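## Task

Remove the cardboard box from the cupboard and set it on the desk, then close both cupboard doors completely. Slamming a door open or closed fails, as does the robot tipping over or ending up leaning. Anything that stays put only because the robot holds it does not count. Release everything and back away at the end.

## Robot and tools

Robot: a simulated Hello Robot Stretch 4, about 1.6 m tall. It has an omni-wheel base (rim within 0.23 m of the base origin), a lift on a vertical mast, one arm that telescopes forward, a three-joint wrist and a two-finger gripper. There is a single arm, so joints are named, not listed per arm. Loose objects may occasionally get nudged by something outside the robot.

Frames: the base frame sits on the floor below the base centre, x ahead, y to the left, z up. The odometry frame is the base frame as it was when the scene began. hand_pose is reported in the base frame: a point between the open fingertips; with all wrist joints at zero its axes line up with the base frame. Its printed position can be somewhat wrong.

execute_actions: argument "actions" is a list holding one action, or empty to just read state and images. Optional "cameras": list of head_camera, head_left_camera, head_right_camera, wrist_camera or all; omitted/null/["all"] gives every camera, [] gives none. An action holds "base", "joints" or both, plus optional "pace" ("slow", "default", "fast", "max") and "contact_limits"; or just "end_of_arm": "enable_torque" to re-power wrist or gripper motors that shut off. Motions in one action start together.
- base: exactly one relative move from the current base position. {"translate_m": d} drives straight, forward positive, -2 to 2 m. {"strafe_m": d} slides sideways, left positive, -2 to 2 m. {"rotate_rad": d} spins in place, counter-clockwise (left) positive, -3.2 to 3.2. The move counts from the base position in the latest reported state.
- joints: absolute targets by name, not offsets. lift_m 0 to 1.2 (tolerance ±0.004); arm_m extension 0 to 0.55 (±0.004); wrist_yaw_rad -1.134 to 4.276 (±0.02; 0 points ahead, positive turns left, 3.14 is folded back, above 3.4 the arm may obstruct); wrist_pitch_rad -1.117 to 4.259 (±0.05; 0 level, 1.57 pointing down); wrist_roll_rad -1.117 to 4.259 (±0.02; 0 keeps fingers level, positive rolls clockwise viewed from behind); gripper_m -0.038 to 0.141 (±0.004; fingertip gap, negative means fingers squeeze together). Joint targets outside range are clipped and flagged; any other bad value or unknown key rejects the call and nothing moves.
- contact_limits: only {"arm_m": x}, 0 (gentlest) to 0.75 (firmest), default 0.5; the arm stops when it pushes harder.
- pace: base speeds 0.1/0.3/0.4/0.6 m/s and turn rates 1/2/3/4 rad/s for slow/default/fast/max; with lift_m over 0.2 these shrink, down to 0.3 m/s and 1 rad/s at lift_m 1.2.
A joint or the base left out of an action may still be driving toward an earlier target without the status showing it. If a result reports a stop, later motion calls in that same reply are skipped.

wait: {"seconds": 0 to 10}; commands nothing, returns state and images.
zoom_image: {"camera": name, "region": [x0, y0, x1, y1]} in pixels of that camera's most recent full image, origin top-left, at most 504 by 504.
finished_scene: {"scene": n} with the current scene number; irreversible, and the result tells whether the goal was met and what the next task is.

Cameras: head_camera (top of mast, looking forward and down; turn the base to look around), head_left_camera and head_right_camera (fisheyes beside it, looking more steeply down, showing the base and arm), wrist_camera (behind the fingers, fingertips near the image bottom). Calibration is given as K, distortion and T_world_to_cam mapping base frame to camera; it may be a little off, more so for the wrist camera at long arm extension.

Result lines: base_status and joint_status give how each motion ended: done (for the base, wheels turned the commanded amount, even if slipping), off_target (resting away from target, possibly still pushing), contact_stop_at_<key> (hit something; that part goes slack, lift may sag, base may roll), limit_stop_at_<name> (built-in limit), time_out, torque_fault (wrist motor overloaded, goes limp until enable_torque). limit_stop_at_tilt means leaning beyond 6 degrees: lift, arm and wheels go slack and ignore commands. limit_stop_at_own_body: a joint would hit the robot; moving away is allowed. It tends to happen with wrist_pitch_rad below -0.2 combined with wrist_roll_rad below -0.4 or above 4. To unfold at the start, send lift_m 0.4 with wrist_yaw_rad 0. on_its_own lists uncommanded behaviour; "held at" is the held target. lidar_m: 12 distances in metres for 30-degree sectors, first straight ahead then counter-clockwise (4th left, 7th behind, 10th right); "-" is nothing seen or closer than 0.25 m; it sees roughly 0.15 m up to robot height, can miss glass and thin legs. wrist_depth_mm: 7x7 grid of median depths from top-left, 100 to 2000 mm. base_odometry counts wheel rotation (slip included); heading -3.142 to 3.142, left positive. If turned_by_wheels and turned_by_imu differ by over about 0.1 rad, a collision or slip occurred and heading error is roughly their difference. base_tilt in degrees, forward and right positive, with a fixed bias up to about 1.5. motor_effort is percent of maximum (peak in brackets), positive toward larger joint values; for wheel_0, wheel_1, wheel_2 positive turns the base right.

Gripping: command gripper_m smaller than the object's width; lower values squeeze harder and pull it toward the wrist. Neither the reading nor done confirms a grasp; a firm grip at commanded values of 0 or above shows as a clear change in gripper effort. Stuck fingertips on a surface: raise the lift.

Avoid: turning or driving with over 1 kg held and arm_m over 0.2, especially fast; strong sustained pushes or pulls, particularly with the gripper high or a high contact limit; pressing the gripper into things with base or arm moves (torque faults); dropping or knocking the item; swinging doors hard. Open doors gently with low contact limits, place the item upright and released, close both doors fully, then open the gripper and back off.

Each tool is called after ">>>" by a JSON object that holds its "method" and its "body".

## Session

>>> {"method": "execute_actions", "body": {"actions": [{"joints":{"lift_m":0.4,"wrist_yaw_rad":0,"wrist_pitch_rad":0,"wrist_roll_rad":0}}]}}

Scene clock: 2.37 s.
base_odometry: x=+0.000 y=+0.000 heading=+0.000 (m, m, rad; odometry frame)
turned_by_wheels: +0.000 (rad since the last result)
turned_by_imu: +0.000 (rad since the last result)
base_tilt: forward=-0.6 right=+0.0 (deg)
lidar_m: 1.95 2.36 2.23 1.11 1.10 1.29 1.35 1.35 1.61 2.77 2.86 2.24
base_status: not commanded
joint_positions: lift_m=+0.400 arm_m=+0.001 wrist_yaw_rad=+0.000 wrist_pitch_rad=+0.003 wrist_roll_rad=+0.000 gripper_m=+0.057
joint_status: all done
motor_effort: lift_m=+23(22) arm_m=+0(0) wrist_yaw_rad=-1(4) wrist_pitch_rad=-7(13) wrist_roll_rad=+0(2) gripper_m=-1(5) wheel_0=+1(1) wheel_1=+0(0) wheel_2=+0(0) (%)
hand_pose: x=+0.4605 y=-0.0873 z=+0.5771 quat_wxyz=(+1.000, +0.000, +0.001, +0.000) (m; base frame)
wrist_depth_mm: 1921 - - - - - - / 1921 - - - - - - / 1983 - - 1808 1983 - - / 1921 - - 1808 1921 - - / 1921 - - 1808 1863 - - / 1921 1983 213 1808 216 - - / 1618 1430 1499 163 1430 1708 1708
pictures: head_camera, head_left_camera, head_right_camera, wrist_camera
camera_calibration (this result's frames):
wrist_camera: T_world_to_cam=[[-0.00462265, -0.999594, 0.0281169, -0.100361], [0.00929071, -0.0281589, -0.99956, 0.631349], [0.999946, -0.00435939, 0.0094171, -0.238491], [0, 0, 0, 1]] pos_world=[0.232149, -0.0835822, 0.636139]
Images, in order (width x height): head_camera 420x560, head_left_camera 420x672, head_right_camera 420x672, wrist_camera 616x392.

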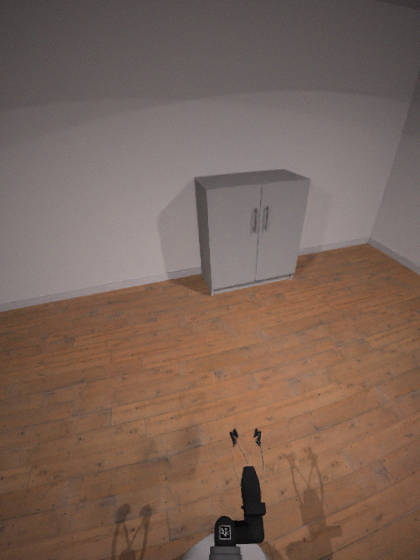

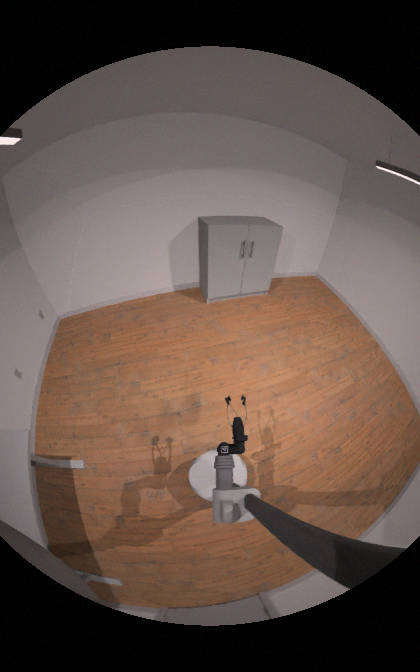

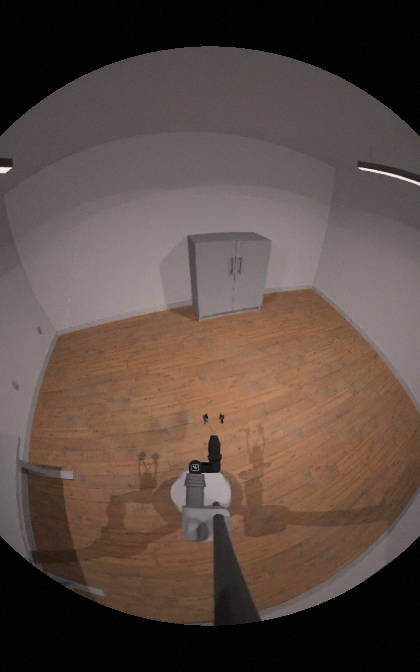

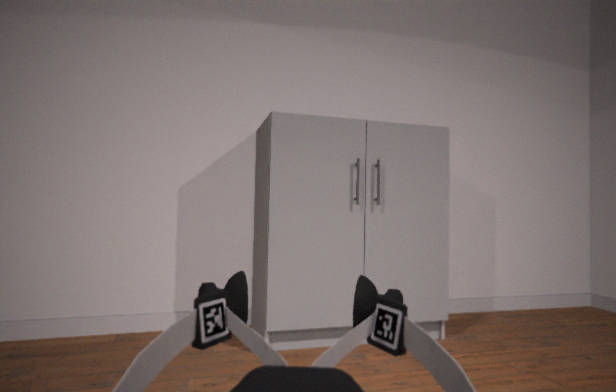

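>>> {"method": "execute_actions", "body": {"actions": [{"base":{"rotate_rad":0.375},"joints":{"lift_m":0.53,"gripper_m":0.06}}], "cameras": []}}

>>> {"method": "execute_actions", "body": {"actions": [{"base":{"strafe_m":-1.1}}], "cameras": []}}

>>> {"method": "execute_actions", "body": {"actions": [{"base":{"translate_m":0.8}}], "cameras": ["head_camera","wrist_camera"]}}

Scene clock: 4.50 s.
base_odometry: x=+0.000 y=+0.000 heading=+0.375 (m, m, rad; odometry frame)
turned_by_wheels: +0.375 (rad since the last result)
turned_by_imu: +0.376 (rad since the last result)
base_tilt: forward=-0.3 right=+0.0 (deg)
lidar_m: 2.34 2.50 1.14 1.10 1.20 1.40 1.36 1.50 2.18 2.83 3.04 1.95
base_status: done
joint_positions: lift_m=+0.530 arm_m=+0.001 wrist_yaw_rad=+0.000 wrist_pitch_rad=+0.003 wrist_roll_rad=+0.000 gripper_m=+0.060
joint_status: all done
motor_effort: lift_m=+23(26) arm_m=+0(0) wrist_yaw_rad=-1(1) wrist_pitch_rad=-7(8) wrist_roll_rad=-1(1) gripper_m=-1(1) wheel_0=-1(6) wheel_1=+1(9) wheel_2=+0(7) (%)
hand_pose: x=+0.4605 y=-0.0874 z=+0.7071 quat_wxyz=(+1.000, +0.000, +0.001, +0.000) (m; base frame)
wrist_depth_mm: - - - - - - - / - - - - - - - / - - - - - 1661 - / - - - - - 1618 1576 / - - - - - 1618 1576 / - - 214 - 215 1576 1537 / 1921 1808 1808 163 1708 1576 1576
pictures: none
No camera images: the call's "cameras" was empty. Leave "cameras" out to get every camera's image.

Scene clock: 9.50 s.
base_odometry: x=+0.403 y=-1.024 heading=+0.375 (m, m, rad; odometry frame)
turned_by_wheels: +0.000 (rad since the last result)
turned_by_imu: -0.003 (rad since the last result)
base_tilt: forward=-0.6 right=+0.0 (deg)
lidar_m: 1.75 2.39 3.08 2.22 1.94 1.55 1.47 1.60 1.78 1.75 1.86 2.29
base_status: done
joint_positions: lift_m=+0.530 arm_m=+0.001 wrist_yaw_rad=+0.000 wrist_pitch_rad=+0.003 wrist_roll_rad=+0.000 gripper_m=+0.060
joint_status: not commanded
motor_effort: lift_m=+22(23) arm_m=+0(0) wrist_yaw_rad=+0(1) wrist_pitch_rad=-7(7) wrist_roll_rad=+0(1) gripper_m=+0(0) wheel_0=+1(10) wheel_1=+0(8) wheel_2=-1(5) (%)
hand_pose: x=+0.4605 y=-0.0874 z=+0.7072 quat_wxyz=(+1.000, +0.000, +0.001, +0.000) (m; base frame)
wrist_depth_mm: - - - - - 1983 1983 / - - - - - 1983 1983 / - - 1618 1618 1983 1983 1983 / - - 1618 1576 1576 1983 1983 / - - 1576 1576 1576 1983 1983 / - - 214 1537 216 1983 1921 / 1921 1661 1618 162 1537 1921 1921
pictures: none
No camera images: the call's "cameras" was empty. Leave "cameras" out to get every camera's image.

Scene clock: 13.63 s.
base_odometry: x=+1.147 y=-0.730 heading=+0.375 (m, m, rad; odometry frame)
turned_by_wheels: +0.000 (rad since the last result)
turned_by_imu: -0.004 (rad since the last result)
base_tilt: forward=-0.5 right=+0.0 (deg)
lidar_m: 0.96 1.04 2.27 2.23 2.29 2.35 2.31 2.38 1.84 1.81 1.92 0.99
base_status: done
joint_positions: lift_m=+0.530 arm_m=+0.001 wrist_yaw_rad=+0.000 wrist_pitch_rad=+0.003 wrist_roll_rad=+0.000 gripper_m=+0.060
joint_status: not commanded
motor_effort: lift_m=+22(22) arm_m=+0(0) wrist_yaw_rad=+0(0) wrist_pitch_rad=-9(8) wrist_roll_rad=+0(0) gripper_m=+0(4) wheel_0=+0(8) wheel_1=+1(6) wheel_2=+0(13) (%)
hand_pose: x=+0.4605 y=-0.0874 z=+0.7072 quat_wxyz=(+1.000, +0.000, +0.001, +0.000) (m; base frame)
wrist_depth_mm: 1366 1336 1308 1255 1229 1205 1182 / 820 798 788 759 750 741 1182 / 820 798 788 778 750 741 1160 / 809 788 778 759 750 732 1182 / 809 788 778 759 741 741 1182 / 809 788 214 750 214 732 1182 / 798 778 759 162 723 723 1160
pictures: head_camera, wrist_camera
camera_calibration (this result's frames):
wrist_camera: T_world_to_cam=[[-0.00494619, -0.999592, 0.0281166, -0.103963], [0.00928835, -0.0281616, -0.99956, 0.761376], [0.999945, -0.00468286, 0.00942386, -0.239722], [0, 0, 0, 1]] pos_world=[0.232122, -0.0836017, 0.766224]
Images, in order (width x height): head_camera 420x560, wrist_camera 616x392.

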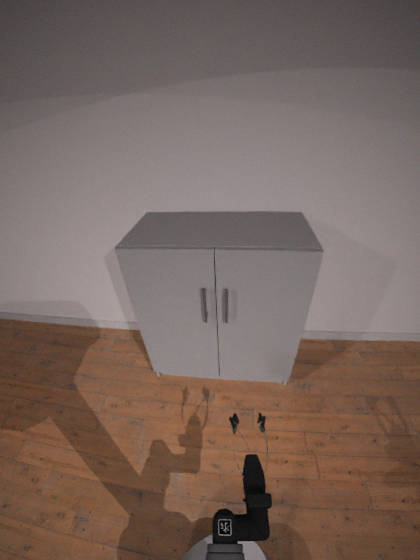

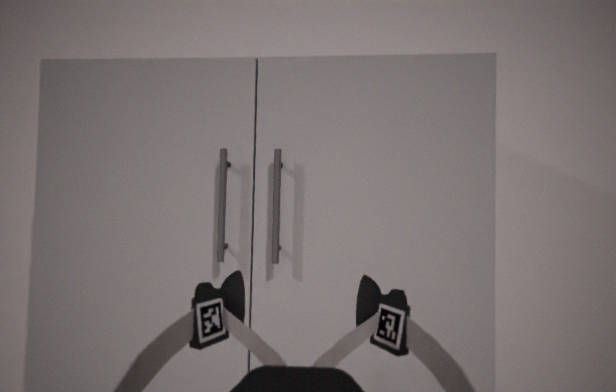

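>>> {"method": "execute_actions", "body": {"actions": [{"base":{"rotate_rad":-0.085},"joints":{"lift_m":0.575,"arm_m":0.15}}], "cameras": []}}

>>> {"method": "execute_actions", "body": {"actions": [{"base":{"strafe_m":0.135},"joints":{"arm_m":0.25}}], "cameras": ["wrist_camera"]}}

Scene clock: 15.50 s.
base_odometry: x=+1.147 y=-0.730 heading=+0.290 (m, m, rad; odometry frame)
turned_by_wheels: -0.085 (rad since the last result)
turned_by_imu: -0.086 (rad since the last result)
base_tilt: forward=-0.5 right=-0.1 (deg)
lidar_m: 0.96 1.02 2.09 2.28 2.26 2.40 2.31 2.40 1.87 1.82 1.93 1.01
base_status: done
joint_positions: lift_m=+0.575 arm_m=+0.149 wrist_yaw_rad=+0.000 wrist_pitch_rad=+0.002 wrist_roll_rad=+0.000 gripper_m=+0.060
joint_status: all done
motor_effort: lift_m=+24(22) arm_m=+7(8) wrist_yaw_rad=-1(1) wrist_pitch_rad=-6(6) wrist_roll_rad=+1(1) gripper_m=-6(3) wheel_0=+2(5) wheel_1=+0(5) wheel_2=+0(6) (%)
hand_pose: x=+0.6082 y=-0.0874 z=+0.7522 quat_wxyz=(+1.000, +0.000, +0.001, +0.000) (m; base frame)
wrist_depth_mm: 1118 1098 1098 1118 1098 1118 1098 / 627 621 627 627 621 1098 1118 / 621 621 615 621 621 1098 1098 / 615 615 615 615 615 1078 1098 / 615 615 615 615 615 1098 1098 / 615 609 214 609 215 1060 1078 / 609 609 609 162 603 1078 1078
pictures: none
No camera images: the call's "cameras" was empty. Leave "cameras" out to get every camera's image.

Scene clock: 17.17 s.
base_odometry: x=+1.109 y=-0.601 heading=+0.290 (m, m, rad; odometry frame)
turned_by_wheels: +0.000 (rad since the last result)
turned_by_imu: +0.000 (rad since the last result)
base_tilt: forward=-0.6 right=+0.0 (deg)
lidar_m: 0.96 1.02 2.08 2.17 2.09 2.40 2.30 2.39 2.05 1.95 2.05 1.00
base_status: done
joint_positions: lift_m=+0.575 arm_m=+0.249 wrist_yaw_rad=+0.000 wrist_pitch_rad=+0.002 wrist_roll_rad=+0.000 gripper_m=+0.060
joint_status: all done
motor_effort: lift_m=+23(24) arm_m=+7(7) wrist_yaw_rad=-1(1) wrist_pitch_rad=-7(7) wrist_roll_rad=-1(1) gripper_m=-2(3) wheel_0=+0(7) wheel_1=-1(10) wheel_2=+0(0) (%)
hand_pose: x=+0.7082 y=-0.0874 z=+0.7522 quat_wxyz=(+1.000, +0.000, +0.001, +0.000) (m; base frame)
wrist_depth_mm: 525 521 521 521 521 521 521 / 521 525 521 525 521 517 517 / 521 517 517 517 517 517 517 / 517 521 512 512 512 517 517 / 517 512 517 512 512 508 508 / 512 508 214 512 215 508 508 / 512 512 504 162 504 508 504
pictures: wrist_camera
camera_calibration (this result's frames):
wrist_camera: T_world_to_cam=[[-0.00483542, -0.999594, 0.0280732, -0.104014], [0.00953479, -0.0281184, -0.999559, 0.803864], [0.999943, -0.00456561, 0.00966688, -0.48803], [0, 0, 0, 1]] pos_world=[0.479835, -0.0835971, 0.811148]
Images, in order (width x height): wrist_camera 616x392.

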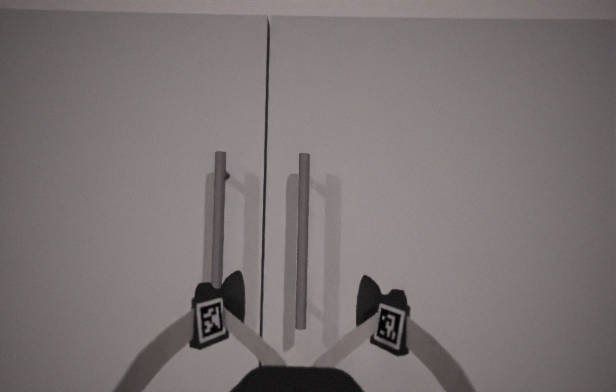

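>>> {"method": "execute_actions", "body": {"actions": [{"joints":{"arm_m":0.5}}], "cameras": ["wrist_camera"]}}

Scene clock: 19.13 s.
base_odometry: x=+1.109 y=-0.601 heading=+0.290 (m, m, rad; odometry frame)
turned_by_wheels: +0.000 (rad since the last result)
turned_by_imu: +0.000 (rad since the last result)
base_tilt: forward=-0.5 right=+0.0 (deg)
lidar_m: 0.96 1.03 2.06 2.16 2.08 2.39 2.31 2.39 2.02 1.94 2.06 1.03
base_status: not commanded
joint_positions: lift_m=+0.575 arm_m=+0.499 wrist_yaw_rad=+0.000 wrist_pitch_rad=+0.002 wrist_roll_rad=+0.000 gripper_m=+0.060
joint_status: all done
motor_effort: lift_m=+24(23) arm_m=+7(9) wrist_yaw_rad=+0(1) wrist_pitch_rad=-7(7) wrist_roll_rad=+1(1) gripper_m=-3(2) wheel_0=+0(0) wheel_1=-2(1) wheel_2=+0(0) (%)
hand_pose: x=+0.9582 y=-0.0874 z=+0.7522 quat_wxyz=(+1.000, +0.000, +0.001, +0.000) (m; base frame)
wrist_depth_mm: 268 267 268 266 266 266 266 / 267 266 266 265 265 265 265 / 266 265 265 264 264 263 263 / 265 264 264 263 264 263 262 / 263 262 263 262 260 260 260 / 262 260 214 260 215 259 258 / 262 224 259 162 258 258 257
pictures: wrist_camera
camera_calibration (this result's frames):
wrist_camera: T_world_to_cam=[[-0.00487023, -0.999595, 0.0280525, -0.102767], [0.00952024, -0.0280979, -0.99956, 0.801493], [0.999943, -0.00460102, 0.00965322, -0.737975], [0, 0, 0, 1]] pos_world=[0.729802, -0.0836004, 0.811147]
Images, in order (width x height): wrist_camera 616x392.

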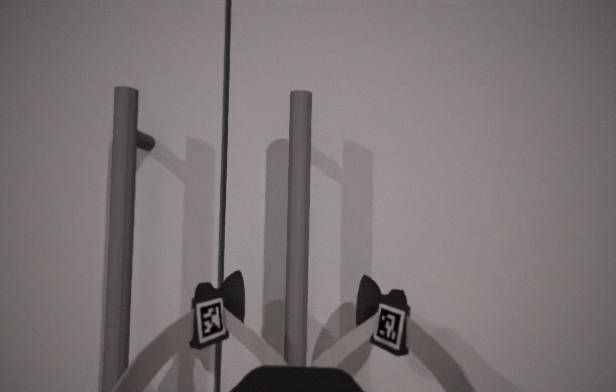

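>>> {"method": "execute_actions", "body": {"actions": [{"joints":{"gripper_m":-0.02}}], "cameras": ["wrist_camera"]}}

>>> {"method": "execute_actions", "body": {"actions": [{"base":{"strafe_m":-0.05},"joints":{"arm_m":0.30},"pace":"slow"}], "cameras": ["wrist_camera","head_camera"]}}

Scene clock: 20.77 s.
base_odometry: x=+1.109 y=-0.601 heading=+0.290 (m, m, rad; odometry frame)
turned_by_wheels: +0.000 (rad since the last result)
turned_by_imu: +0.000 (rad since the last result)
base_tilt: forward=-0.4 right=+0.0 (deg)
lidar_m: 0.94 1.03 2.11 2.15 2.08 2.39 2.29 2.39 2.05 1.95 2.04 1.01
base_status: not commanded
joint_positions: lift_m=+0.575 arm_m=+0.499 wrist_yaw_rad=+0.002 wrist_pitch_rad=+0.002 wrist_roll_rad=+0.000 gripper_m=-0.019
joint_status: all done
motor_effort: lift_m=+23(23) arm_m=+3(7) wrist_yaw_rad=-6(16) wrist_pitch_rad=-7(8) wrist_roll_rad=+1(1) gripper_m=-16(21) wheel_0=+0(0) wheel_1=-1(1) wheel_2=+2(1) (%)
hand_pose: x=+0.9590 y=-0.0869 z=+0.7522 quat_wxyz=(+1.000, +0.000, +0.001, +0.001) (m; base frame)
wrist_depth_mm: 264 262 260 259 260 262 262 / 264 262 259 259 259 259 259 / 262 259 257 258 258 258 258 / 260 258 257 256 257 256 257 / 258 257 256 256 255 256 255 / 257 256 207 210 254 255 255 / 255 217 252 216 252 253 253
pictures: wrist_camera
camera_calibration (this result's frames):
wrist_camera: T_world_to_cam=[[-0.00311929, -0.999602, 0.0280538, -0.103938], [0.00945782, -0.0280821, -0.999561, 0.801529], [0.99995, -0.00285259, 0.00954165, -0.738597], [0, 0, 0, 1]] pos_world=[0.730655, -0.083495, 0.81114]
Images, in order (width x height): wrist_camera 616x392.

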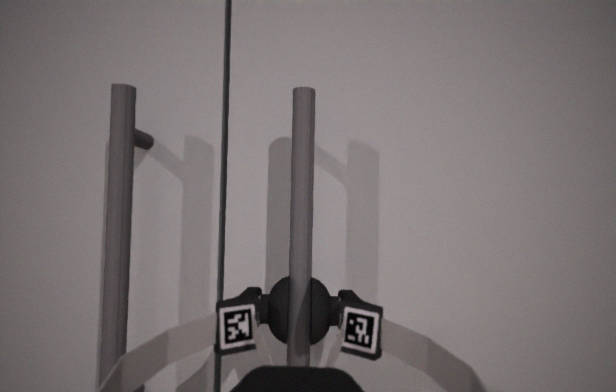

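Scene clock: 24.03 s.
base_odometry: x=+1.123 y=-0.649 heading=+0.287 (m, m, rad; odometry frame)
turned_by_wheels: -0.003 (rad since the last result)
turned_by_imu: -0.002 (rad since the last result)
base_tilt: forward=-0.5 right=+0.1 (deg)
lidar_m: 0.75 0.96 2.11 2.19 2.17 2.41 2.30 2.36 1.98 1.90 1.99 0.85
base_status: done
joint_positions: lift_m=+0.575 arm_m=+0.302 wrist_yaw_rad=-0.020 wrist_pitch_rad=+0.003 wrist_roll_rad=+0.000 gripper_m=-0.019
joint_status: all done
on_its_own: wrist_yaw_rad is at rest, and its effort (+58) is outside its rest range (-13 to +13)
motor_effort: lift_m=+23(23) arm_m=-13(14) wrist_yaw_rad=+58(74) wrist_pitch_rad=-10(9) wrist_roll_rad=-1(2) gripper_m=-19(21) wheel_0=-20(24) wheel_1=-9(11) wheel_2=-7(12) (%)
hand_pose: x=+0.7598 y=-0.0932 z=+0.7519 quat_wxyz=(+1.000, +0.000, +0.002, -0.010) (m; base frame)
wrist_depth_mm: 377 362 236 257 304 368 466 / 375 357 236 251 301 366 462 / 373 359 236 245 301 364 462 / 368 355 236 245 300 362 462 / 368 355 235 244 298 362 459 / 366 353 229 202 285 359 455 / 362 347 181 214 277 329 452
pictures: head_camera, wrist_camera
camera_calibration (this result's frames):
wrist_camera: T_world_to_cam=[[-0.0250128, -0.999293, 0.0280559, -0.0941958], [0.00789752, -0.0282613, -0.999569, 0.804139], [0.999656, -0.0247805, 0.00859883, -0.540563], [0, 0, 0, 1]] pos_world=[0.53167, -0.0847987, 0.811084]
Images, in order (width x height): head_camera 420x560, wrist_camera 616x392.

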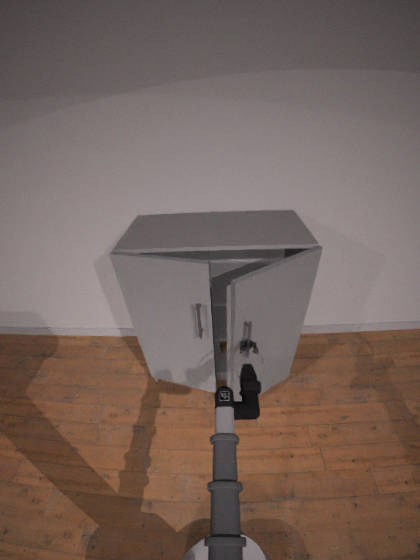

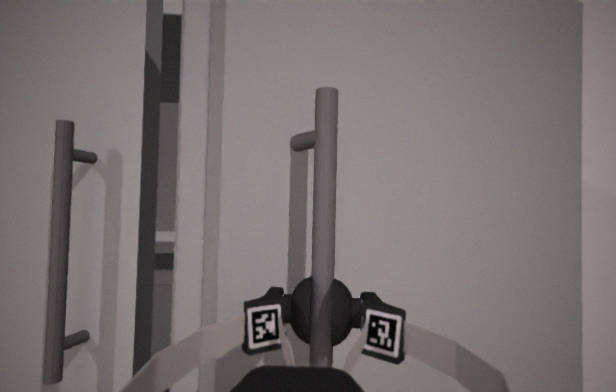

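>>> {"method": "execute_actions", "body": {"actions": [{"joints":{"wrist_yaw_rad":-0.25,"arm_m":0.26},"pace":"slow"}], "cameras": ["head_camera"]}}

>>> {"method": "execute_actions", "body": {"actions": [{"joints":{"wrist_yaw_rad":-0.55,"arm_m":0.23},"pace":"slow"}], "cameras": ["head_camera","wrist_camera"]}}

Scene clock: 25.93 s.
base_odometry: x=+1.123 y=-0.649 heading=+0.290 (m, m, rad; odometry frame)
turned_by_wheels: +0.003 (rad since the last result)
turned_by_imu: +0.003 (rad since the last result)
base_tilt: forward=-0.4 right=+0.1 (deg)
lidar_m: 0.72 0.98 2.09 2.18 2.14 2.40 2.30 2.39 1.99 1.91 2.01 0.86
base_status: not commanded
joint_positions: lift_m=+0.575 arm_m=+0.261 wrist_yaw_rad=-0.250 wrist_pitch_rad=+0.003 wrist_roll_rad=+0.000 gripper_m=-0.020
joint_status: all done
motor_effort: lift_m=+23(23) arm_m=-6(13) wrist_yaw_rad=+1(60) wrist_pitch_rad=-8(11) wrist_roll_rad=+0(0) gripper_m=-12(25) wheel_0=+1(19) wheel_1=+0(9) wheel_2=-2(7) (%)
hand_pose: x=+0.6899 y=-0.1561 z=+0.7521 quat_wxyz=(+0.992, +0.000, +0.001, -0.125) (m; base frame)
wrist_depth_mm: 375 259 266 340 469 1205 1255 / 373 259 266 340 473 1160 1255 / 373 257 266 340 466 1160 1255 / 370 255 266 340 473 1160 1229 / 368 252 266 338 469 1160 1229 / 366 252 244 203 469 1138 1229 / 366 244 251 198 180 1138 1229
pictures: head_camera
Images, in order (width x height): head_camera 420x560.

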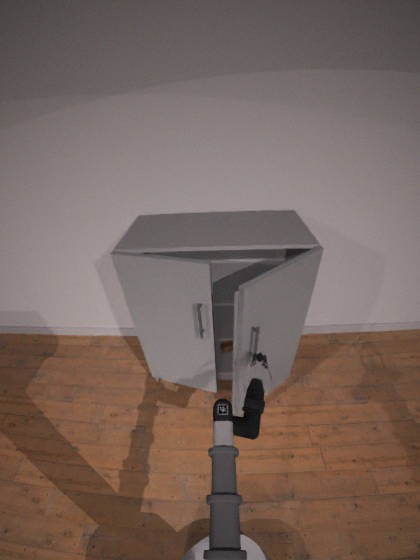

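Scene clock: 27.30 s.
base_odometry: x=+1.123 y=-0.649 heading=+0.290 (m, m, rad; odometry frame)
turned_by_wheels: +0.000 (rad since the last result)
turned_by_imu: +0.000 (rad since the last result)
base_tilt: forward=-0.3 right=+0.1 (deg)
lidar_m: 0.71 0.99 2.09 2.17 2.15 2.39 2.30 2.37 2.01 1.90 1.97 0.86
base_status: not commanded
joint_positions: lift_m=+0.575 arm_m=+0.231 wrist_yaw_rad=-0.550 wrist_pitch_rad=+0.003 wrist_roll_rad=+0.000 gripper_m=-0.020
joint_status: all done
motor_effort: lift_m=+23(23) arm_m=-7(8) wrist_yaw_rad=+0(2) wrist_pitch_rad=-8(8) wrist_roll_rad=-1(1) gripper_m=-11(9) wheel_0=+1(1) wheel_1=+1(1) wheel_2=-2(2) (%)
hand_pose: x=+0.6025 y=-0.2253 z=+0.7521 quat_wxyz=(+0.962, +0.000, +0.001, -0.271) (m; base frame)
wrist_depth_mm: 273 343 459 1255 1430 1708 1708 / 273 343 462 1255 1464 1708 1708 / 273 345 466 1255 1430 1708 1708 / 274 343 462 1229 1430 1708 1756 / 276 345 466 1229 1430 1708 1708 / 276 345 407 204 1430 1708 1708 / 276 281 427 198 180 1708 1708
pictures: head_camera, wrist_camera
camera_calibration (this result's frames):
wrist_camera: T_world_to_cam=[[-0.526527, -0.849696, 0.0280545, 0.105725], [-0.00679726, -0.0287906, -0.999562, 0.810605], [0.850131, -0.526487, 0.00938341, -0.410061], [0, 0, 0, 1]] pos_world=[0.409783, -0.10272, 0.811132]
Images, in order (width x height): head_camera 420x560, wrist_camera 616x392.

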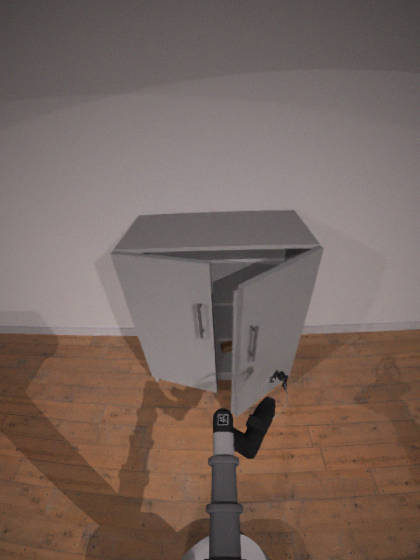

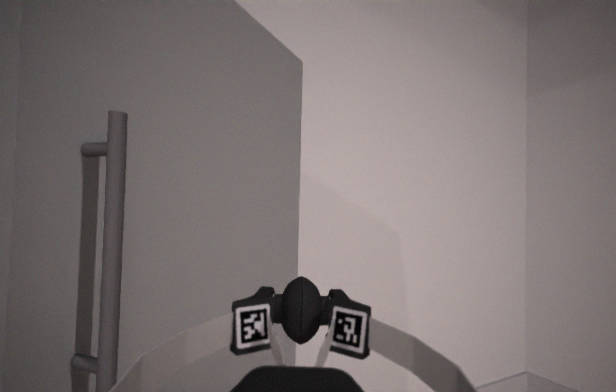

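>>> {"method": "execute_actions", "body": {"actions": [{"joints":{"arm_m":0.08,"lift_m":0.36,"gripper_m":-0.005}}], "cameras": []}}

>>> {"method": "execute_actions", "body": {"actions": [{"base":{"strafe_m":0.2}}], "cameras": []}}

>>> {"method": "execute_actions", "body": {"actions": [{"joints":{"arm_m":0.42}}], "cameras": ["head_camera","wrist_camera"]}}

Scene clock: 29.53 s.
base_odometry: x=+1.123 y=-0.649 heading=+0.290 (m, m, rad; odometry frame)
turned_by_wheels: +0.000 (rad since the last result)
turned_by_imu: +0.000 (rad since the last result)
base_tilt: forward=-0.5 right=+0.1 (deg)
lidar_m: 0.72 0.95 2.11 2.18 2.09 2.41 2.30 2.38 2.01 1.91 1.98 0.87
base_status: not commanded
joint_positions: lift_m=+0.360 arm_m=+0.081 wrist_yaw_rad=-0.550 wrist_pitch_rad=+0.003 wrist_roll_rad=+0.000 gripper_m=-0.005
joint_status: all done
motor_effort: lift_m=+15(23) arm_m=-7(8) wrist_yaw_rad=+1(1) wrist_pitch_rad=-8(7) wrist_roll_rad=+0(1) gripper_m=-9(16) wheel_0=+1(1) wheel_1=+1(1) wheel_2=-2(2) (%)
hand_pose: x=+0.4524 y=-0.2254 z=+0.5378 quat_wxyz=(+0.962, +0.000, +0.001, -0.272) (m; base frame)
wrist_depth_mm: 399 496 668 1464 1708 1921 1708 / 399 496 676 1430 1661 1863 1708 / 397 496 668 1430 1661 1921 1708 / 397 500 668 1430 1618 1921 1708 / 397 500 668 1430 1618 1921 1708 / 397 500 591 204 1618 1863 1708 / 397 466 609 184 177 1576 1576
pictures: none
No camera images: the call's "cameras" was empty. Leave "cameras" out to get every camera's image.

Scene clock: 31.47 s.
base_odometry: x=+1.066 y=-0.457 heading=+0.290 (m, m, rad; odometry frame)
turned_by_wheels: +0.000 (rad since the last result)
turned_by_imu: +0.000 (rad since the last result)
base_tilt: forward=-0.5 right=+0.1 (deg)
lidar_m: 0.88 1.02 2.12 2.16 1.95 2.39 2.31 2.39 2.18 2.11 2.06 0.77
base_status: done
joint_positions: lift_m=+0.360 arm_m=+0.081 wrist_yaw_rad=-0.550 wrist_pitch_rad=+0.003 wrist_roll_rad=+0.000 gripper_m=-0.005
joint_status: not commanded
motor_effort: lift_m=+15(15) arm_m=-7(7) wrist_yaw_rad=+0(1) wrist_pitch_rad=-9(7) wrist_roll_rad=+1(1) gripper_m=-5(6) wheel_0=+0(9) wheel_1=-2(9) wheel_2=+0(1) (%)
hand_pose: x=+0.4524 y=-0.2254 z=+0.5378 quat_wxyz=(+0.962, +0.000, +0.001, -0.272) (m; base frame)
wrist_depth_mm: 539 904 525 723 1661 1983 1921 / 544 1098 521 723 1661 1983 1863 / 535 798 525 723 1661 1921 1863 / 539 1118 525 723 1618 1921 1921 / 539 1025 525 723 1618 1983 1863 / 535 759 496 204 1661 1983 1863 / 535 559 480 183 177 1537 1618
pictures: none
No camera images: the call's "cameras" was empty. Leave "cameras" out to get every camera's image.

Scene clock: 33.60 s.
base_odometry: x=+1.066 y=-0.457 heading=+0.290 (m, m, rad; odometry frame)
turned_by_wheels: +0.000 (rad since the last result)
turned_by_imu: +0.000 (rad since the last result)
base_tilt: forward=-0.4 right=-0.1 (deg)
lidar_m: 0.84 1.02 2.11 2.18 1.98 2.39 2.30 2.36 2.20 2.10 2.08 0.76
base_status: not commanded
joint_positions: lift_m=+0.360 arm_m=+0.419 wrist_yaw_rad=-0.550 wrist_pitch_rad=+0.002 wrist_roll_rad=+0.000 gripper_m=-0.005
joint_status: all done
motor_effort: lift_m=+15(15) arm_m=+7(5) wrist_yaw_rad=-1(1) wrist_pitch_rad=-7(7) wrist_roll_rad=-1(1) gripper_m=-7(5) wheel_0=+0(0) wheel_1=-2(2) wheel_2=+0(0) (%)
hand_pose: x=+0.7899 y=-0.2253 z=+0.5379 quat_wxyz=(+0.962, +0.000, +0.001, -0.271) (m; base frame)
wrist_depth_mm: 253 273 891 931 212 240 1756 / 254 272 866 976 212 238 1756 / 254 271 654 640 214 1430 1708 / 254 270 878 946 216 1397 1708 / 253 268 878 931 218 1397 1708 / 253 268 569 205 206 1397 1661 / 252 263 831 184 176 1366 1537
pictures: head_camera, wrist_camera
camera_calibration (this result's frames):
wrist_camera: T_world_to_cam=[[-0.526542, -0.849691, 0.027909, 0.210533], [-0.00650145, -0.0288028, -0.999564, 0.597499], [0.850124, -0.526493, 0.00964166, -0.56756], [0, 0, 0, 1]] pos_world=[0.597236, -0.102719, 0.596835]
Images, in order (width x height): head_camera 420x560, wrist_camera 616x392.

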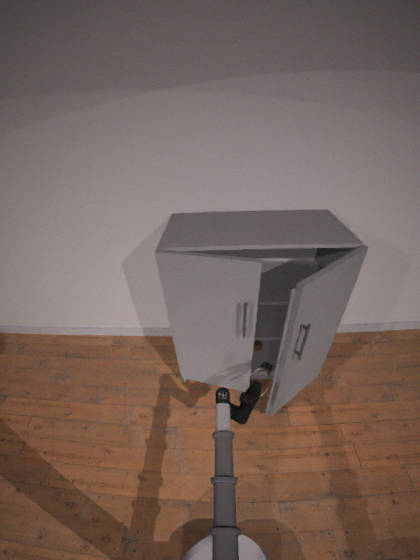

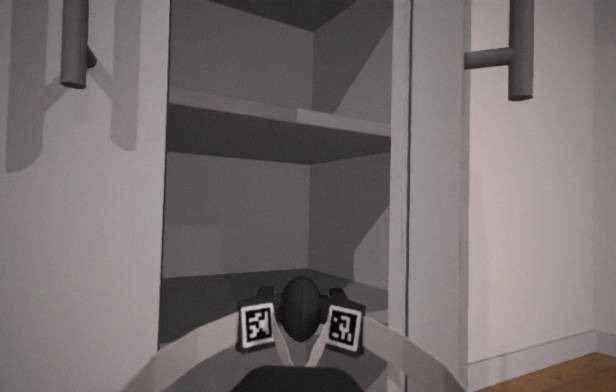

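Tip is in the gap. Sweep right.

>>> {"method": "execute_actions", "body": {"actions": [{"base":{"strafe_m":-0.3},"pace":"slow"}], "cameras": ["head_camera"]}}

Scene clock: 37.80 s.
base_odometry: x=+1.152 y=-0.744 heading=+0.293 (m, m, rad; odometry frame)
turned_by_wheels: +0.003 (rad since the last result)
turned_by_imu: +0.261 (rad since the last result)
base_tilt: forward=-0.5 right=-0.1 (deg)
lidar_m: 0.88 1.71 2.86 2.16 2.45 2.27 2.28 2.19 1.87 1.89 1.70 0.73
base_status: done
joint_positions: lift_m=+0.360 arm_m=+0.419 wrist_yaw_rad=-0.541 wrist_pitch_rad=+0.001 wrist_roll_rad=+0.000 gripper_m=-0.005
joint_status: not commanded
on_its_own: wrist_yaw_rad is at rest, and its effort (-26) is outside its rest range (-13 to +13)
motor_effort: lift_m=+15(15) arm_m=+5(7) wrist_yaw_rad=-26(26) wrist_pitch_rad=-3(7) wrist_roll_rad=-1(0) gripper_m=-10(10) wheel_0=+22(25) wheel_1=+6(7) wheel_2=+7(7) (%)
hand_pose: x=+0.7924 y=-0.2235 z=+0.5382 quat_wxyz=(+0.964, +0.000, +0.001, -0.267) (m; base frame)
wrist_depth_mm: 287 289 842 891 183 206 496 / 286 287 459 891 182 236 496 / 285 285 564 634 182 236 496 / 283 285 842 891 182 236 496 / 281 282 842 878 182 236 492 / 282 281 194 202 181 234 488 / 279 279 445 178 159 234 480
pictures: head_camera
Images, in order (width x height): head_camera 420x560.

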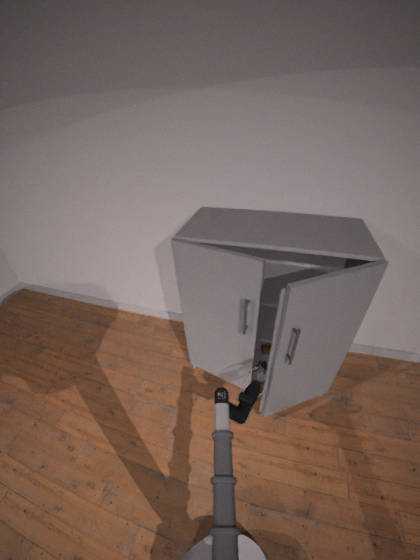

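>>> {"method": "execute_actions", "body": {"actions": [{"joints":{"wrist_yaw_rad":-0.95,"arm_m":0.45},"pace":"slow"}], "cameras": ["head_camera"]}}

>>> {"method": "execute_actions", "body": {"actions": [{"joints":{"arm_m":0.30},"pace":"slow"}], "cameras": ["head_camera"]}}

Scene clock: 39.47 s.
base_odometry: x=+1.152 y=-0.745 heading=+0.290 (m, m, rad; odometry frame)
turned_by_wheels: -0.003 (rad since the last result)
turned_by_imu: +0.019 (rad since the last result)
base_tilt: forward=-0.5 right=+0.1 (deg)
lidar_m: 0.87 1.76 2.84 2.16 2.48 2.27 2.30 2.14 1.88 1.91 1.70 0.63
base_status: not commanded
joint_positions: lift_m=+0.360 arm_m=+0.449 wrist_yaw_rad=-0.950 wrist_pitch_rad=+0.002 wrist_roll_rad=+0.000 gripper_m=-0.005
joint_status: all done
motor_effort: lift_m=+15(15) arm_m=+7(9) wrist_yaw_rad=+0(36) wrist_pitch_rad=-5(7) wrist_roll_rad=+0(0) gripper_m=-8(10) wheel_0=-1(23) wheel_1=+0(10) wheel_2=-2(14) (%)
hand_pose: x=+0.7164 y=-0.2855 z=+0.5380 quat_wxyz=(+0.889, +0.000, +0.001, -0.457) (m; base frame)
wrist_depth_mm: 741 831 931 768 559 373 290 / 410 798 931 778 549 368 287 / 597 676 661 676 539 364 285 / 732 831 931 759 535 359 283 / 732 831 904 759 530 362 282 / 554 569 580 204 492 357 281 / 413 445 878 184 177 340 279
pictures: head_camera
Images, in order (width x height): head_camera 420x560.

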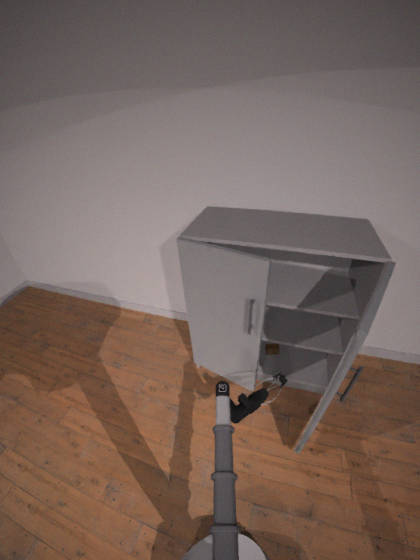

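Scene clock: 42.23 s.
base_odometry: x=+1.152 y=-0.745 heading=+0.290 (m, m, rad; odometry frame)
turned_by_wheels: +0.000 (rad since the last result)
turned_by_imu: +0.000 (rad since the last result)
base_tilt: forward=-0.4 right=+0.1 (deg)
lidar_m: 0.88 1.73 2.84 2.18 2.52 2.27 2.27 2.16 1.90 1.88 1.69 0.63
base_status: not commanded
joint_positions: lift_m=+0.360 arm_m=+0.301 wrist_yaw_rad=-0.950 wrist_pitch_rad=+0.002 wrist_roll_rad=+0.000 gripper_m=-0.005
joint_status: all done
motor_effort: lift_m=+15(15) arm_m=-7(7) wrist_yaw_rad=+0(1) wrist_pitch_rad=-7(6) wrist_roll_rad=+0(0) gripper_m=-8(14) wheel_0=-2(1) wheel_1=+0(0) wheel_2=-2(2) (%)
hand_pose: x=+0.5689 y=-0.2855 z=+0.5380 quat_wxyz=(+0.889, +0.000, +0.001, -0.457) (m; base frame)
wrist_depth_mm: 854 931 931 668 340 1921 1756 / 842 976 1008 654 336 1983 1708 / 707 683 820 640 332 1921 1756 / 854 976 960 627 327 1983 1708 / 831 946 904 615 325 1921 1708 / 564 647 647 204 286 1921 1708 / 854 931 788 184 177 1576 1618
pictures: head_camera
Images, in order (width x height): head_camera 420x560.

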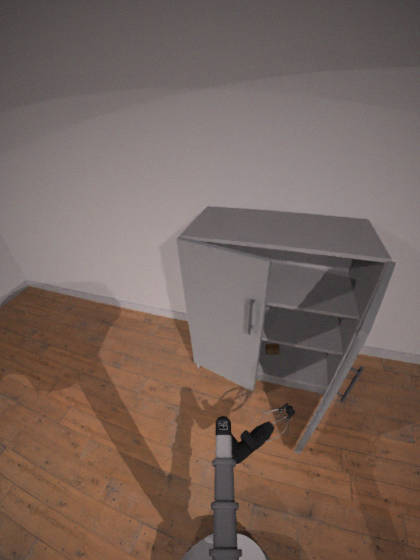

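>>> {"method": "execute_actions", "body": {"actions": [{"joints":{"arm_m":0.05,"wrist_yaw_rad":0.0}}], "cameras": []}}

>>> {"method": "execute_actions", "body": {"actions": [{"base":{"rotate_rad":-0.28},"pace":"slow"}]}}

Scene clock: 44.27 s.
base_odometry: x=+1.152 y=-0.745 heading=+0.290 (m, m, rad; odometry frame)
turned_by_wheels: +0.000 (rad since the last result)
turned_by_imu: +0.000 (rad since the last result)
base_tilt: forward=-0.5 right=+0.1 (deg)
lidar_m: 0.89 1.75 2.86 2.17 2.51 2.27 2.27 2.17 1.90 1.90 1.68 0.62
base_status: not commanded
joint_positions: lift_m=+0.360 arm_m=+0.051 wrist_yaw_rad=+0.000 wrist_pitch_rad=+0.003 wrist_roll_rad=+0.000 gripper_m=-0.005
joint_status: all done
motor_effort: lift_m=+15(15) arm_m=-7(9) wrist_yaw_rad=+0(0) wrist_pitch_rad=-7(8) wrist_roll_rad=+0(0) gripper_m=-6(8) wheel_0=-2(1) wheel_1=+0(0) wheel_2=-2(2) (%)
hand_pose: x=+0.5106 y=-0.0875 z=+0.5378 quat_wxyz=(+1.000, +0.000, +0.001, +0.000) (m; base frame)
wrist_depth_mm: 1576 1499 798 683 866 976 946 / 1576 1464 788 691 1138 1118 1025 / 1576 1464 788 683 891 1078 842 / 1537 1430 778 676 1138 1078 1025 / 1576 1430 768 668 1098 1078 991 / 1537 1430 750 205 788 820 854 / 1464 1397 715 185 177 1060 1008
pictures: none
No camera images: the call's "cameras" was empty. Leave "cameras" out to get every camera's image.

Scene clock: 45.60 s.
base_odometry: x=+1.152 y=-0.745 heading=+0.010 (m, m, rad; odometry frame)
turned_by_wheels: -0.280 (rad since the last result)
turned_by_imu: -0.281 (rad since the last result)
base_tilt: forward=-0.4 right=+0.1 (deg)
lidar_m: 0.90 1.00 2.11 2.18 2.18 2.36 2.27 2.35 1.96 1.88 1.98 0.63
base_status: done
joint_positions: lift_m=+0.360 arm_m=+0.051 wrist_yaw_rad=+0.000 wrist_pitch_rad=+0.003 wrist_roll_rad=+0.000 gripper_m=-0.005
joint_status: not commanded
motor_effort: lift_m=+15(15) arm_m=-7(7) wrist_yaw_rad=+0(1) wrist_pitch_rad=-7(8) wrist_roll_rad=-2(0) gripper_m=-6(6) wheel_0=+2(7) wheel_1=+2(5) wheel_2=+2(6) (%)
hand_pose: x=+0.5106 y=-0.0874 z=+0.5378 quat_wxyz=(+1.000, +0.000, +0.001, +0.000) (m; base frame)
wrist_depth_mm: 732 683 647 991 991 917 1229 / 723 676 647 1229 1182 904 1229 / 723 668 640 1205 1118 891 1205 / 715 668 640 1182 1182 891 1205 / 715 668 640 1182 1138 878 1205 / 707 661 627 204 798 866 1182 / 699 647 615 184 177 866 1182
pictures: head_camera, head_left_camera, head_right_camera, wrist_camera
camera_calibration (this result's frames):
wrist_camera: T_world_to_cam=[[-0.00505849, -0.999598, 0.0279147, -0.0988186], [0.00936964, -0.0279612, -0.999565, 0.591583], [0.999943, -0.00479474, 0.00950731, -0.288361], [0, 0, 0, 1]] pos_world=[0.282302, -0.0836201, 0.596825]
Images, in order (width x height): head_camera 420x560, head_left_camera 420x672, head_right_camera 420x672, wrist_camera 616x392.

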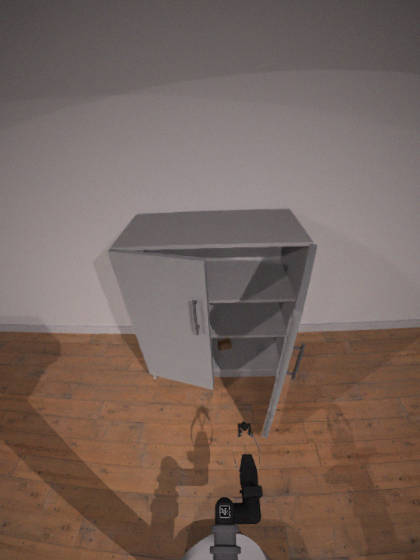

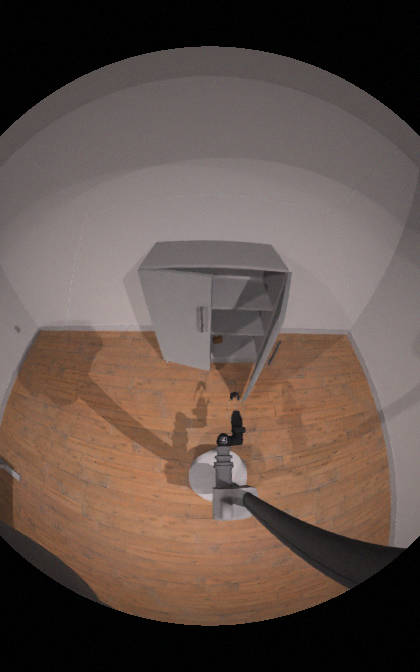

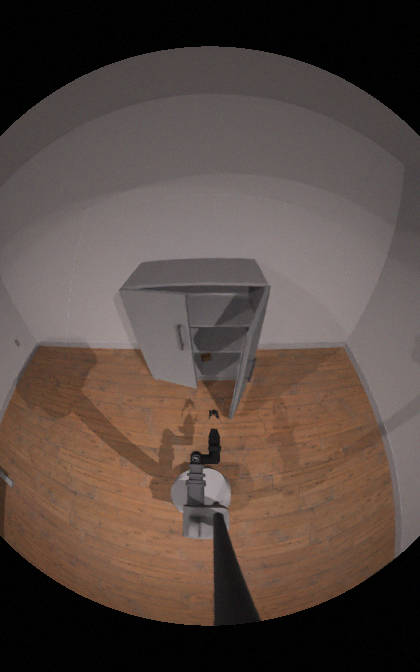

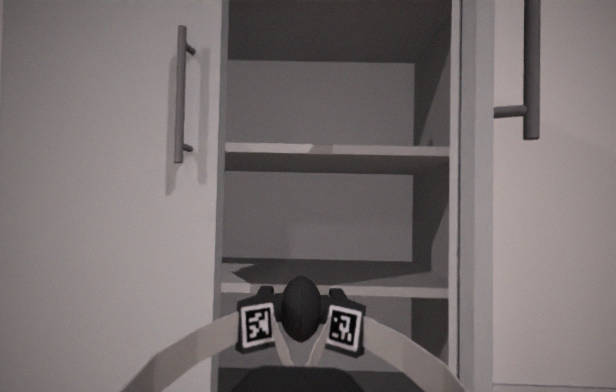

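>>> {"method": "execute_actions", "body": {"actions": [{"base":{"strafe_m":-0.05},"joints":{"arm_m":0.3,"wrist_yaw_rad":0.5}}], "cameras": []}}

>>> {"method": "execute_actions", "body": {"actions": [{"joints":{"arm_m":0.5}}], "cameras": ["head_camera","wrist_camera"]}}

Scene clock: 47.77 s.
base_odometry: x=+1.153 y=-0.795 heading=+0.010 (m, m, rad; odometry frame)
turned_by_wheels: +0.000 (rad since the last result)
turned_by_imu: +0.000 (rad since the last result)
base_tilt: forward=-0.6 right=+0.0 (deg)
lidar_m: 0.63 0.97 2.14 2.19 2.20 2.39 2.28 2.37 1.92 1.82 1.93 0.63
base_status: done
joint_positions: lift_m=+0.360 arm_m=+0.299 wrist_yaw_rad=+0.500 wrist_pitch_rad=+0.002 wrist_roll_rad=+0.000 gripper_m=-0.005
joint_status: all done
motor_effort: lift_m=+15(15) arm_m=+7(8) wrist_yaw_rad=+0(7) wrist_pitch_rad=-7(7) wrist_roll_rad=+0(0) gripper_m=-11(4) wheel_0=+0(8) wheel_1=+1(6) wheel_2=+0(0) (%)
hand_pose: x=+0.7647 y=+0.0616 z=+0.5379 quat_wxyz=(+0.969, +0.000, +0.001, +0.247) (m; base frame)
wrist_depth_mm: 1756 1464 521 399 917 842 768 / 1756 1464 517 397 917 831 741 / 1708 1430 521 404 621 609 597 / 1708 1397 512 402 917 831 759 / 1708 1397 504 399 917 831 750 / 1708 683 480 204 603 615 627 / 1499 676 445 184 177 469 459
pictures: none
No camera images: the call's "cameras" was empty. Leave "cameras" out to get every camera's image.

Scene clock: 49.47 s.
base_odometry: x=+1.153 y=-0.795 heading=+0.010 (m, m, rad; odometry frame)
turned_by_wheels: +0.000 (rad since the last result)
turned_by_imu: +0.000 (rad since the last result)
base_tilt: forward=-0.4 right=+0.1 (deg)
lidar_m: 0.62 0.97 2.13 2.22 2.22 2.35 2.28 2.39 1.92 1.84 1.93 0.63
base_status: not commanded
joint_positions: lift_m=+0.360 arm_m=+0.499 wrist_yaw_rad=+0.500 wrist_pitch_rad=+0.002 wrist_roll_rad=+0.000 gripper_m=-0.005
joint_status: all done
motor_effort: lift_m=+15(15) arm_m=+7(8) wrist_yaw_rad=+0(0) wrist_pitch_rad=-7(9) wrist_roll_rad=-1(1) gripper_m=-6(7) wheel_0=+0(0) wheel_1=+1(1) wheel_2=+0(0) (%)
hand_pose: x=+0.9647 y=+0.0616 z=+0.5379 quat_wxyz=(+0.969, +0.000, +0.001, +0.247) (m; base frame)
wrist_depth_mm: 387 229 842 820 715 285 258 / 379 239 379 366 351 345 345 / 373 236 492 640 627 609 569 / 366 232 854 798 715 640 585 / 357 230 842 809 715 634 585 / 349 227 204 204 603 609 564 / 342 223 208 184 177 384 392
pictures: head_camera, wrist_camera
camera_calibration (this result's frames):
wrist_camera: T_world_to_cam=[[0.474831, -0.879634, 0.0279134, -0.417912], [0.0217833, -0.0199604, -0.999563, 0.579076], [0.879807, 0.475232, 0.00968349, -0.655473], [0, 0, 0, 1]] pos_world=[0.762514, -0.044549, 0.596836]
Images, in order (width x height): head_camera 420x560, wrist_camera 616x392.

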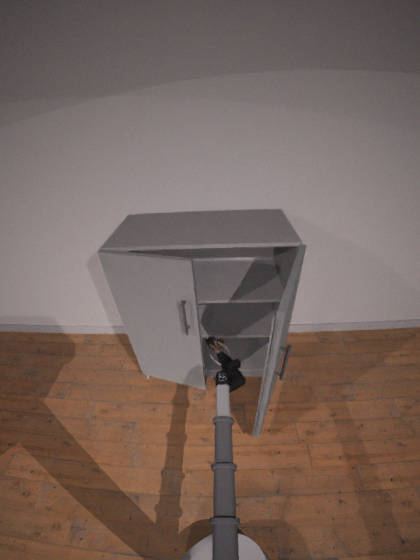

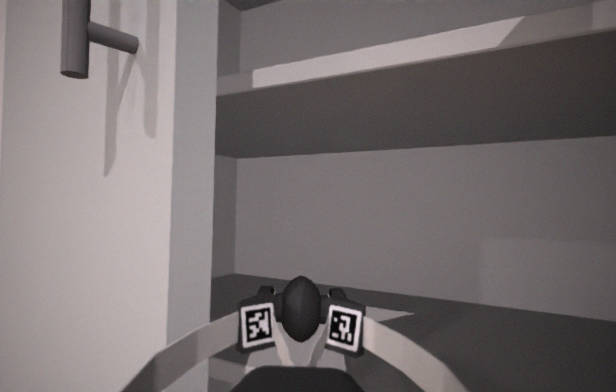

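>>> {"method": "execute_actions", "body": {"actions": [{"joints":{"wrist_yaw_rad":0.75}}], "cameras": []}}

>>> {"method": "execute_actions", "body": {"actions": [{"joints":{"wrist_yaw_rad":0.95}}], "cameras": ["head_camera"]}}

>>> {"method": "execute_actions", "body": {"actions": [{"joints":{"arm_m":0.3},"pace":"slow"}], "cameras": ["head_camera"]}}

Scene clock: 50.37 s.
base_odometry: x=+1.153 y=-0.795 heading=+0.010 (m, m, rad; odometry frame)
turned_by_wheels: +0.000 (rad since the last result)
turned_by_imu: +0.000 (rad since the last result)
base_tilt: forward=-0.4 right=+0.1 (deg)
lidar_m: 0.63 0.79 2.11 2.22 2.23 2.33 2.27 2.38 1.90 1.84 1.92 0.62
base_status: not commanded
joint_positions: lift_m=+0.360 arm_m=+0.499 wrist_yaw_rad=+0.750 wrist_pitch_rad=+0.002 wrist_roll_rad=+0.000 gripper_m=-0.005
joint_status: all done
motor_effort: lift_m=+15(15) arm_m=+6(7) wrist_yaw_rad=+0(51) wrist_pitch_rad=-6(8) wrist_roll_rad=+1(1) gripper_m=-7(8) wheel_0=+1(11) wheel_1=+1(6) wheel_2=+0(8) (%)
hand_pose: x=+0.9405 y=+0.1326 z=+0.5379 quat_wxyz=(+0.931, +0.000, +0.001, +0.366) (m; base frame)
wrist_depth_mm: 249 445 661 820 798 647 257 / 250 449 640 442 362 345 343 / 252 452 621 634 627 609 569 / 253 459 654 809 788 668 591 / 255 466 654 809 788 668 585 / 257 477 580 204 603 609 564 / 259 387 597 185 177 387 392
pictures: none
No camera images: the call's "cameras" was empty. Leave "cameras" out to get every camera's image.

Scene clock: 51.00 s.
base_odometry: x=+1.153 y=-0.795 heading=+0.010 (m, m, rad; odometry frame)
turned_by_wheels: +0.000 (rad since the last result)
turned_by_imu: +0.000 (rad since the last result)
base_tilt: forward=-0.4 right=+0.0 (deg)
lidar_m: 0.60 0.72 2.16 2.21 2.24 2.37 2.27 2.37 1.89 1.85 1.92 0.62
base_status: not commanded
joint_positions: lift_m=+0.360 arm_m=+0.499 wrist_yaw_rad=+0.950 wrist_pitch_rad=+0.002 wrist_roll_rad=+0.000 gripper_m=-0.005
joint_status: all done
motor_effort: lift_m=+15(15) arm_m=+6(6) wrist_yaw_rad=+1(8) wrist_pitch_rad=-7(8) wrist_roll_rad=-1(0) gripper_m=-8(7) wheel_0=+1(1) wheel_1=+1(1) wheel_2=+0(0) (%)
hand_pose: x=+0.9088 y=+0.1837 z=+0.5379 quat_wxyz=(+0.889, -0.001, +0.001, +0.457) (m; base frame)
wrist_depth_mm: 263 347 512 661 788 750 273 / 265 347 512 640 421 343 343 / 264 349 517 627 621 615 585 / 264 349 517 654 778 732 627 / 266 349 517 647 778 732 621 / 265 351 433 204 603 615 585 / 267 322 459 184 177 387 392
pictures: head_camera
Images, in order (width x height): head_camera 420x560.

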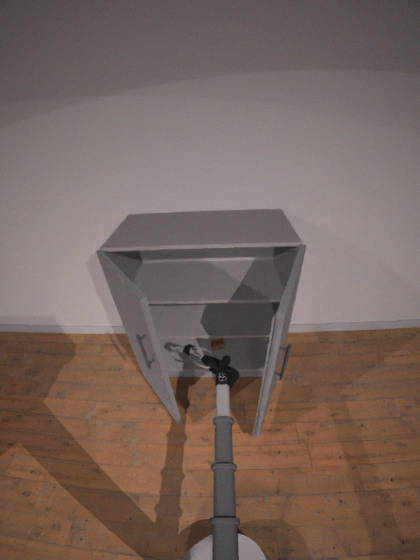

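Scene clock: 54.27 s.
base_odometry: x=+1.153 y=-0.795 heading=+0.010 (m, m, rad; odometry frame)
turned_by_wheels: +0.000 (rad since the last result)
turned_by_imu: +0.000 (rad since the last result)
base_tilt: forward=-0.3 right=+0.1 (deg)
lidar_m: 0.66 0.73 2.12 2.21 2.20 2.37 2.28 2.37 1.92 1.84 1.93 0.62
base_status: not commanded
joint_positions: lift_m=+0.360 arm_m=+0.301 wrist_yaw_rad=+0.950 wrist_pitch_rad=+0.002 wrist_roll_rad=+0.000 gripper_m=-0.005
joint_status: all done
motor_effort: lift_m=+15(15) arm_m=-7(6) wrist_yaw_rad=+0(1) wrist_pitch_rad=-6(7) wrist_roll_rad=+0(1) gripper_m=-4(6) wheel_0=+1(1) wheel_1=+1(1) wheel_2=+0(0) (%)
hand_pose: x=+0.7111 y=+0.1838 z=+0.5379 quat_wxyz=(+0.889, -0.001, +0.001, +0.457) (m; base frame)
wrist_depth_mm: - - 300 452 778 904 798 / - - 279 452 788 904 788 / - - 281 455 732 609 597 / - - 281 459 778 891 798 / - - 282 462 778 904 788 / - - 267 204 683 615 627 / 1499 1397 264 184 177 891 462
pictures: head_camera
Images, in order (width x height): head_camera 420x560.

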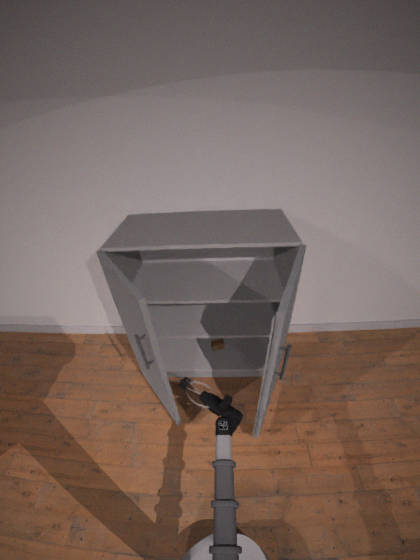

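>>> {"method": "execute_actions", "body": {"actions": [{"joints":{"arm_m":0.15,"wrist_yaw_rad":0.0,"lift_m":0.2,"gripper_m":0.1}}], "cameras": ["head_camera","wrist_camera"]}}

Scene clock: 56.27 s.
base_odometry: x=+1.153 y=-0.795 heading=+0.010 (m, m, rad; odometry frame)
turned_by_wheels: +0.000 (rad since the last result)
turned_by_imu: +0.000 (rad since the last result)
base_tilt: forward=-0.4 right=+0.1 (deg)
lidar_m: 1.03 0.71 2.12 2.25 2.23 2.38 2.28 2.39 1.93 1.80 1.91 0.60
base_status: not commanded
joint_positions: lift_m=+0.200 arm_m=+0.151 wrist_yaw_rad=+0.000 wrist_pitch_rad=+0.002 wrist_roll_rad=+0.000 gripper_m=+0.100
joint_status: all done
motor_effort: lift_m=+15(15) arm_m=-7(7) wrist_yaw_rad=-1(8) wrist_pitch_rad=-6(7) wrist_roll_rad=-1(1) gripper_m=-1(4) wheel_0=+1(1) wheel_1=+1(1) wheel_2=+0(0) (%)
hand_pose: x=+0.6107 y=-0.0873 z=+0.3779 quat_wxyz=(+1.000, +0.000, +0.001, +0.000) (m; base frame)
wrist_depth_mm: 831 1098 1098 1098 1098 225 1098 / 842 878 866 854 842 227 1118 / 917 1098 1098 1098 1098 225 1118 / 878 1098 1098 1078 1060 221 1098 / 931 1078 1098 1098 1078 220 1098 / 931 1078 224 1078 219 219 1078 / 768 732 741 156 750 216 1078
pictures: head_camera, wrist_camera
camera_calibration (this result's frames):
wrist_camera: T_world_to_cam=[[-0.00465234, -0.9996, 0.0279132, -0.0939766], [0.0096703, -0.0279571, -0.999562, 0.430618], [0.999942, -0.00438037, 0.00979649, -0.386957], [0, 0, 0, 1]] pos_world=[0.382333, -0.0835951, 0.436843]
Images, in order (width x height): head_camera 420x560, wrist_camera 616x392.

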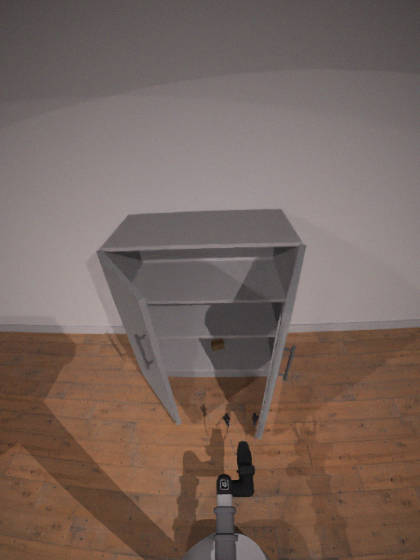

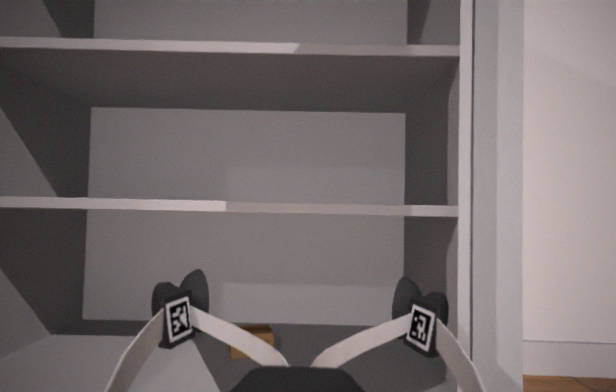

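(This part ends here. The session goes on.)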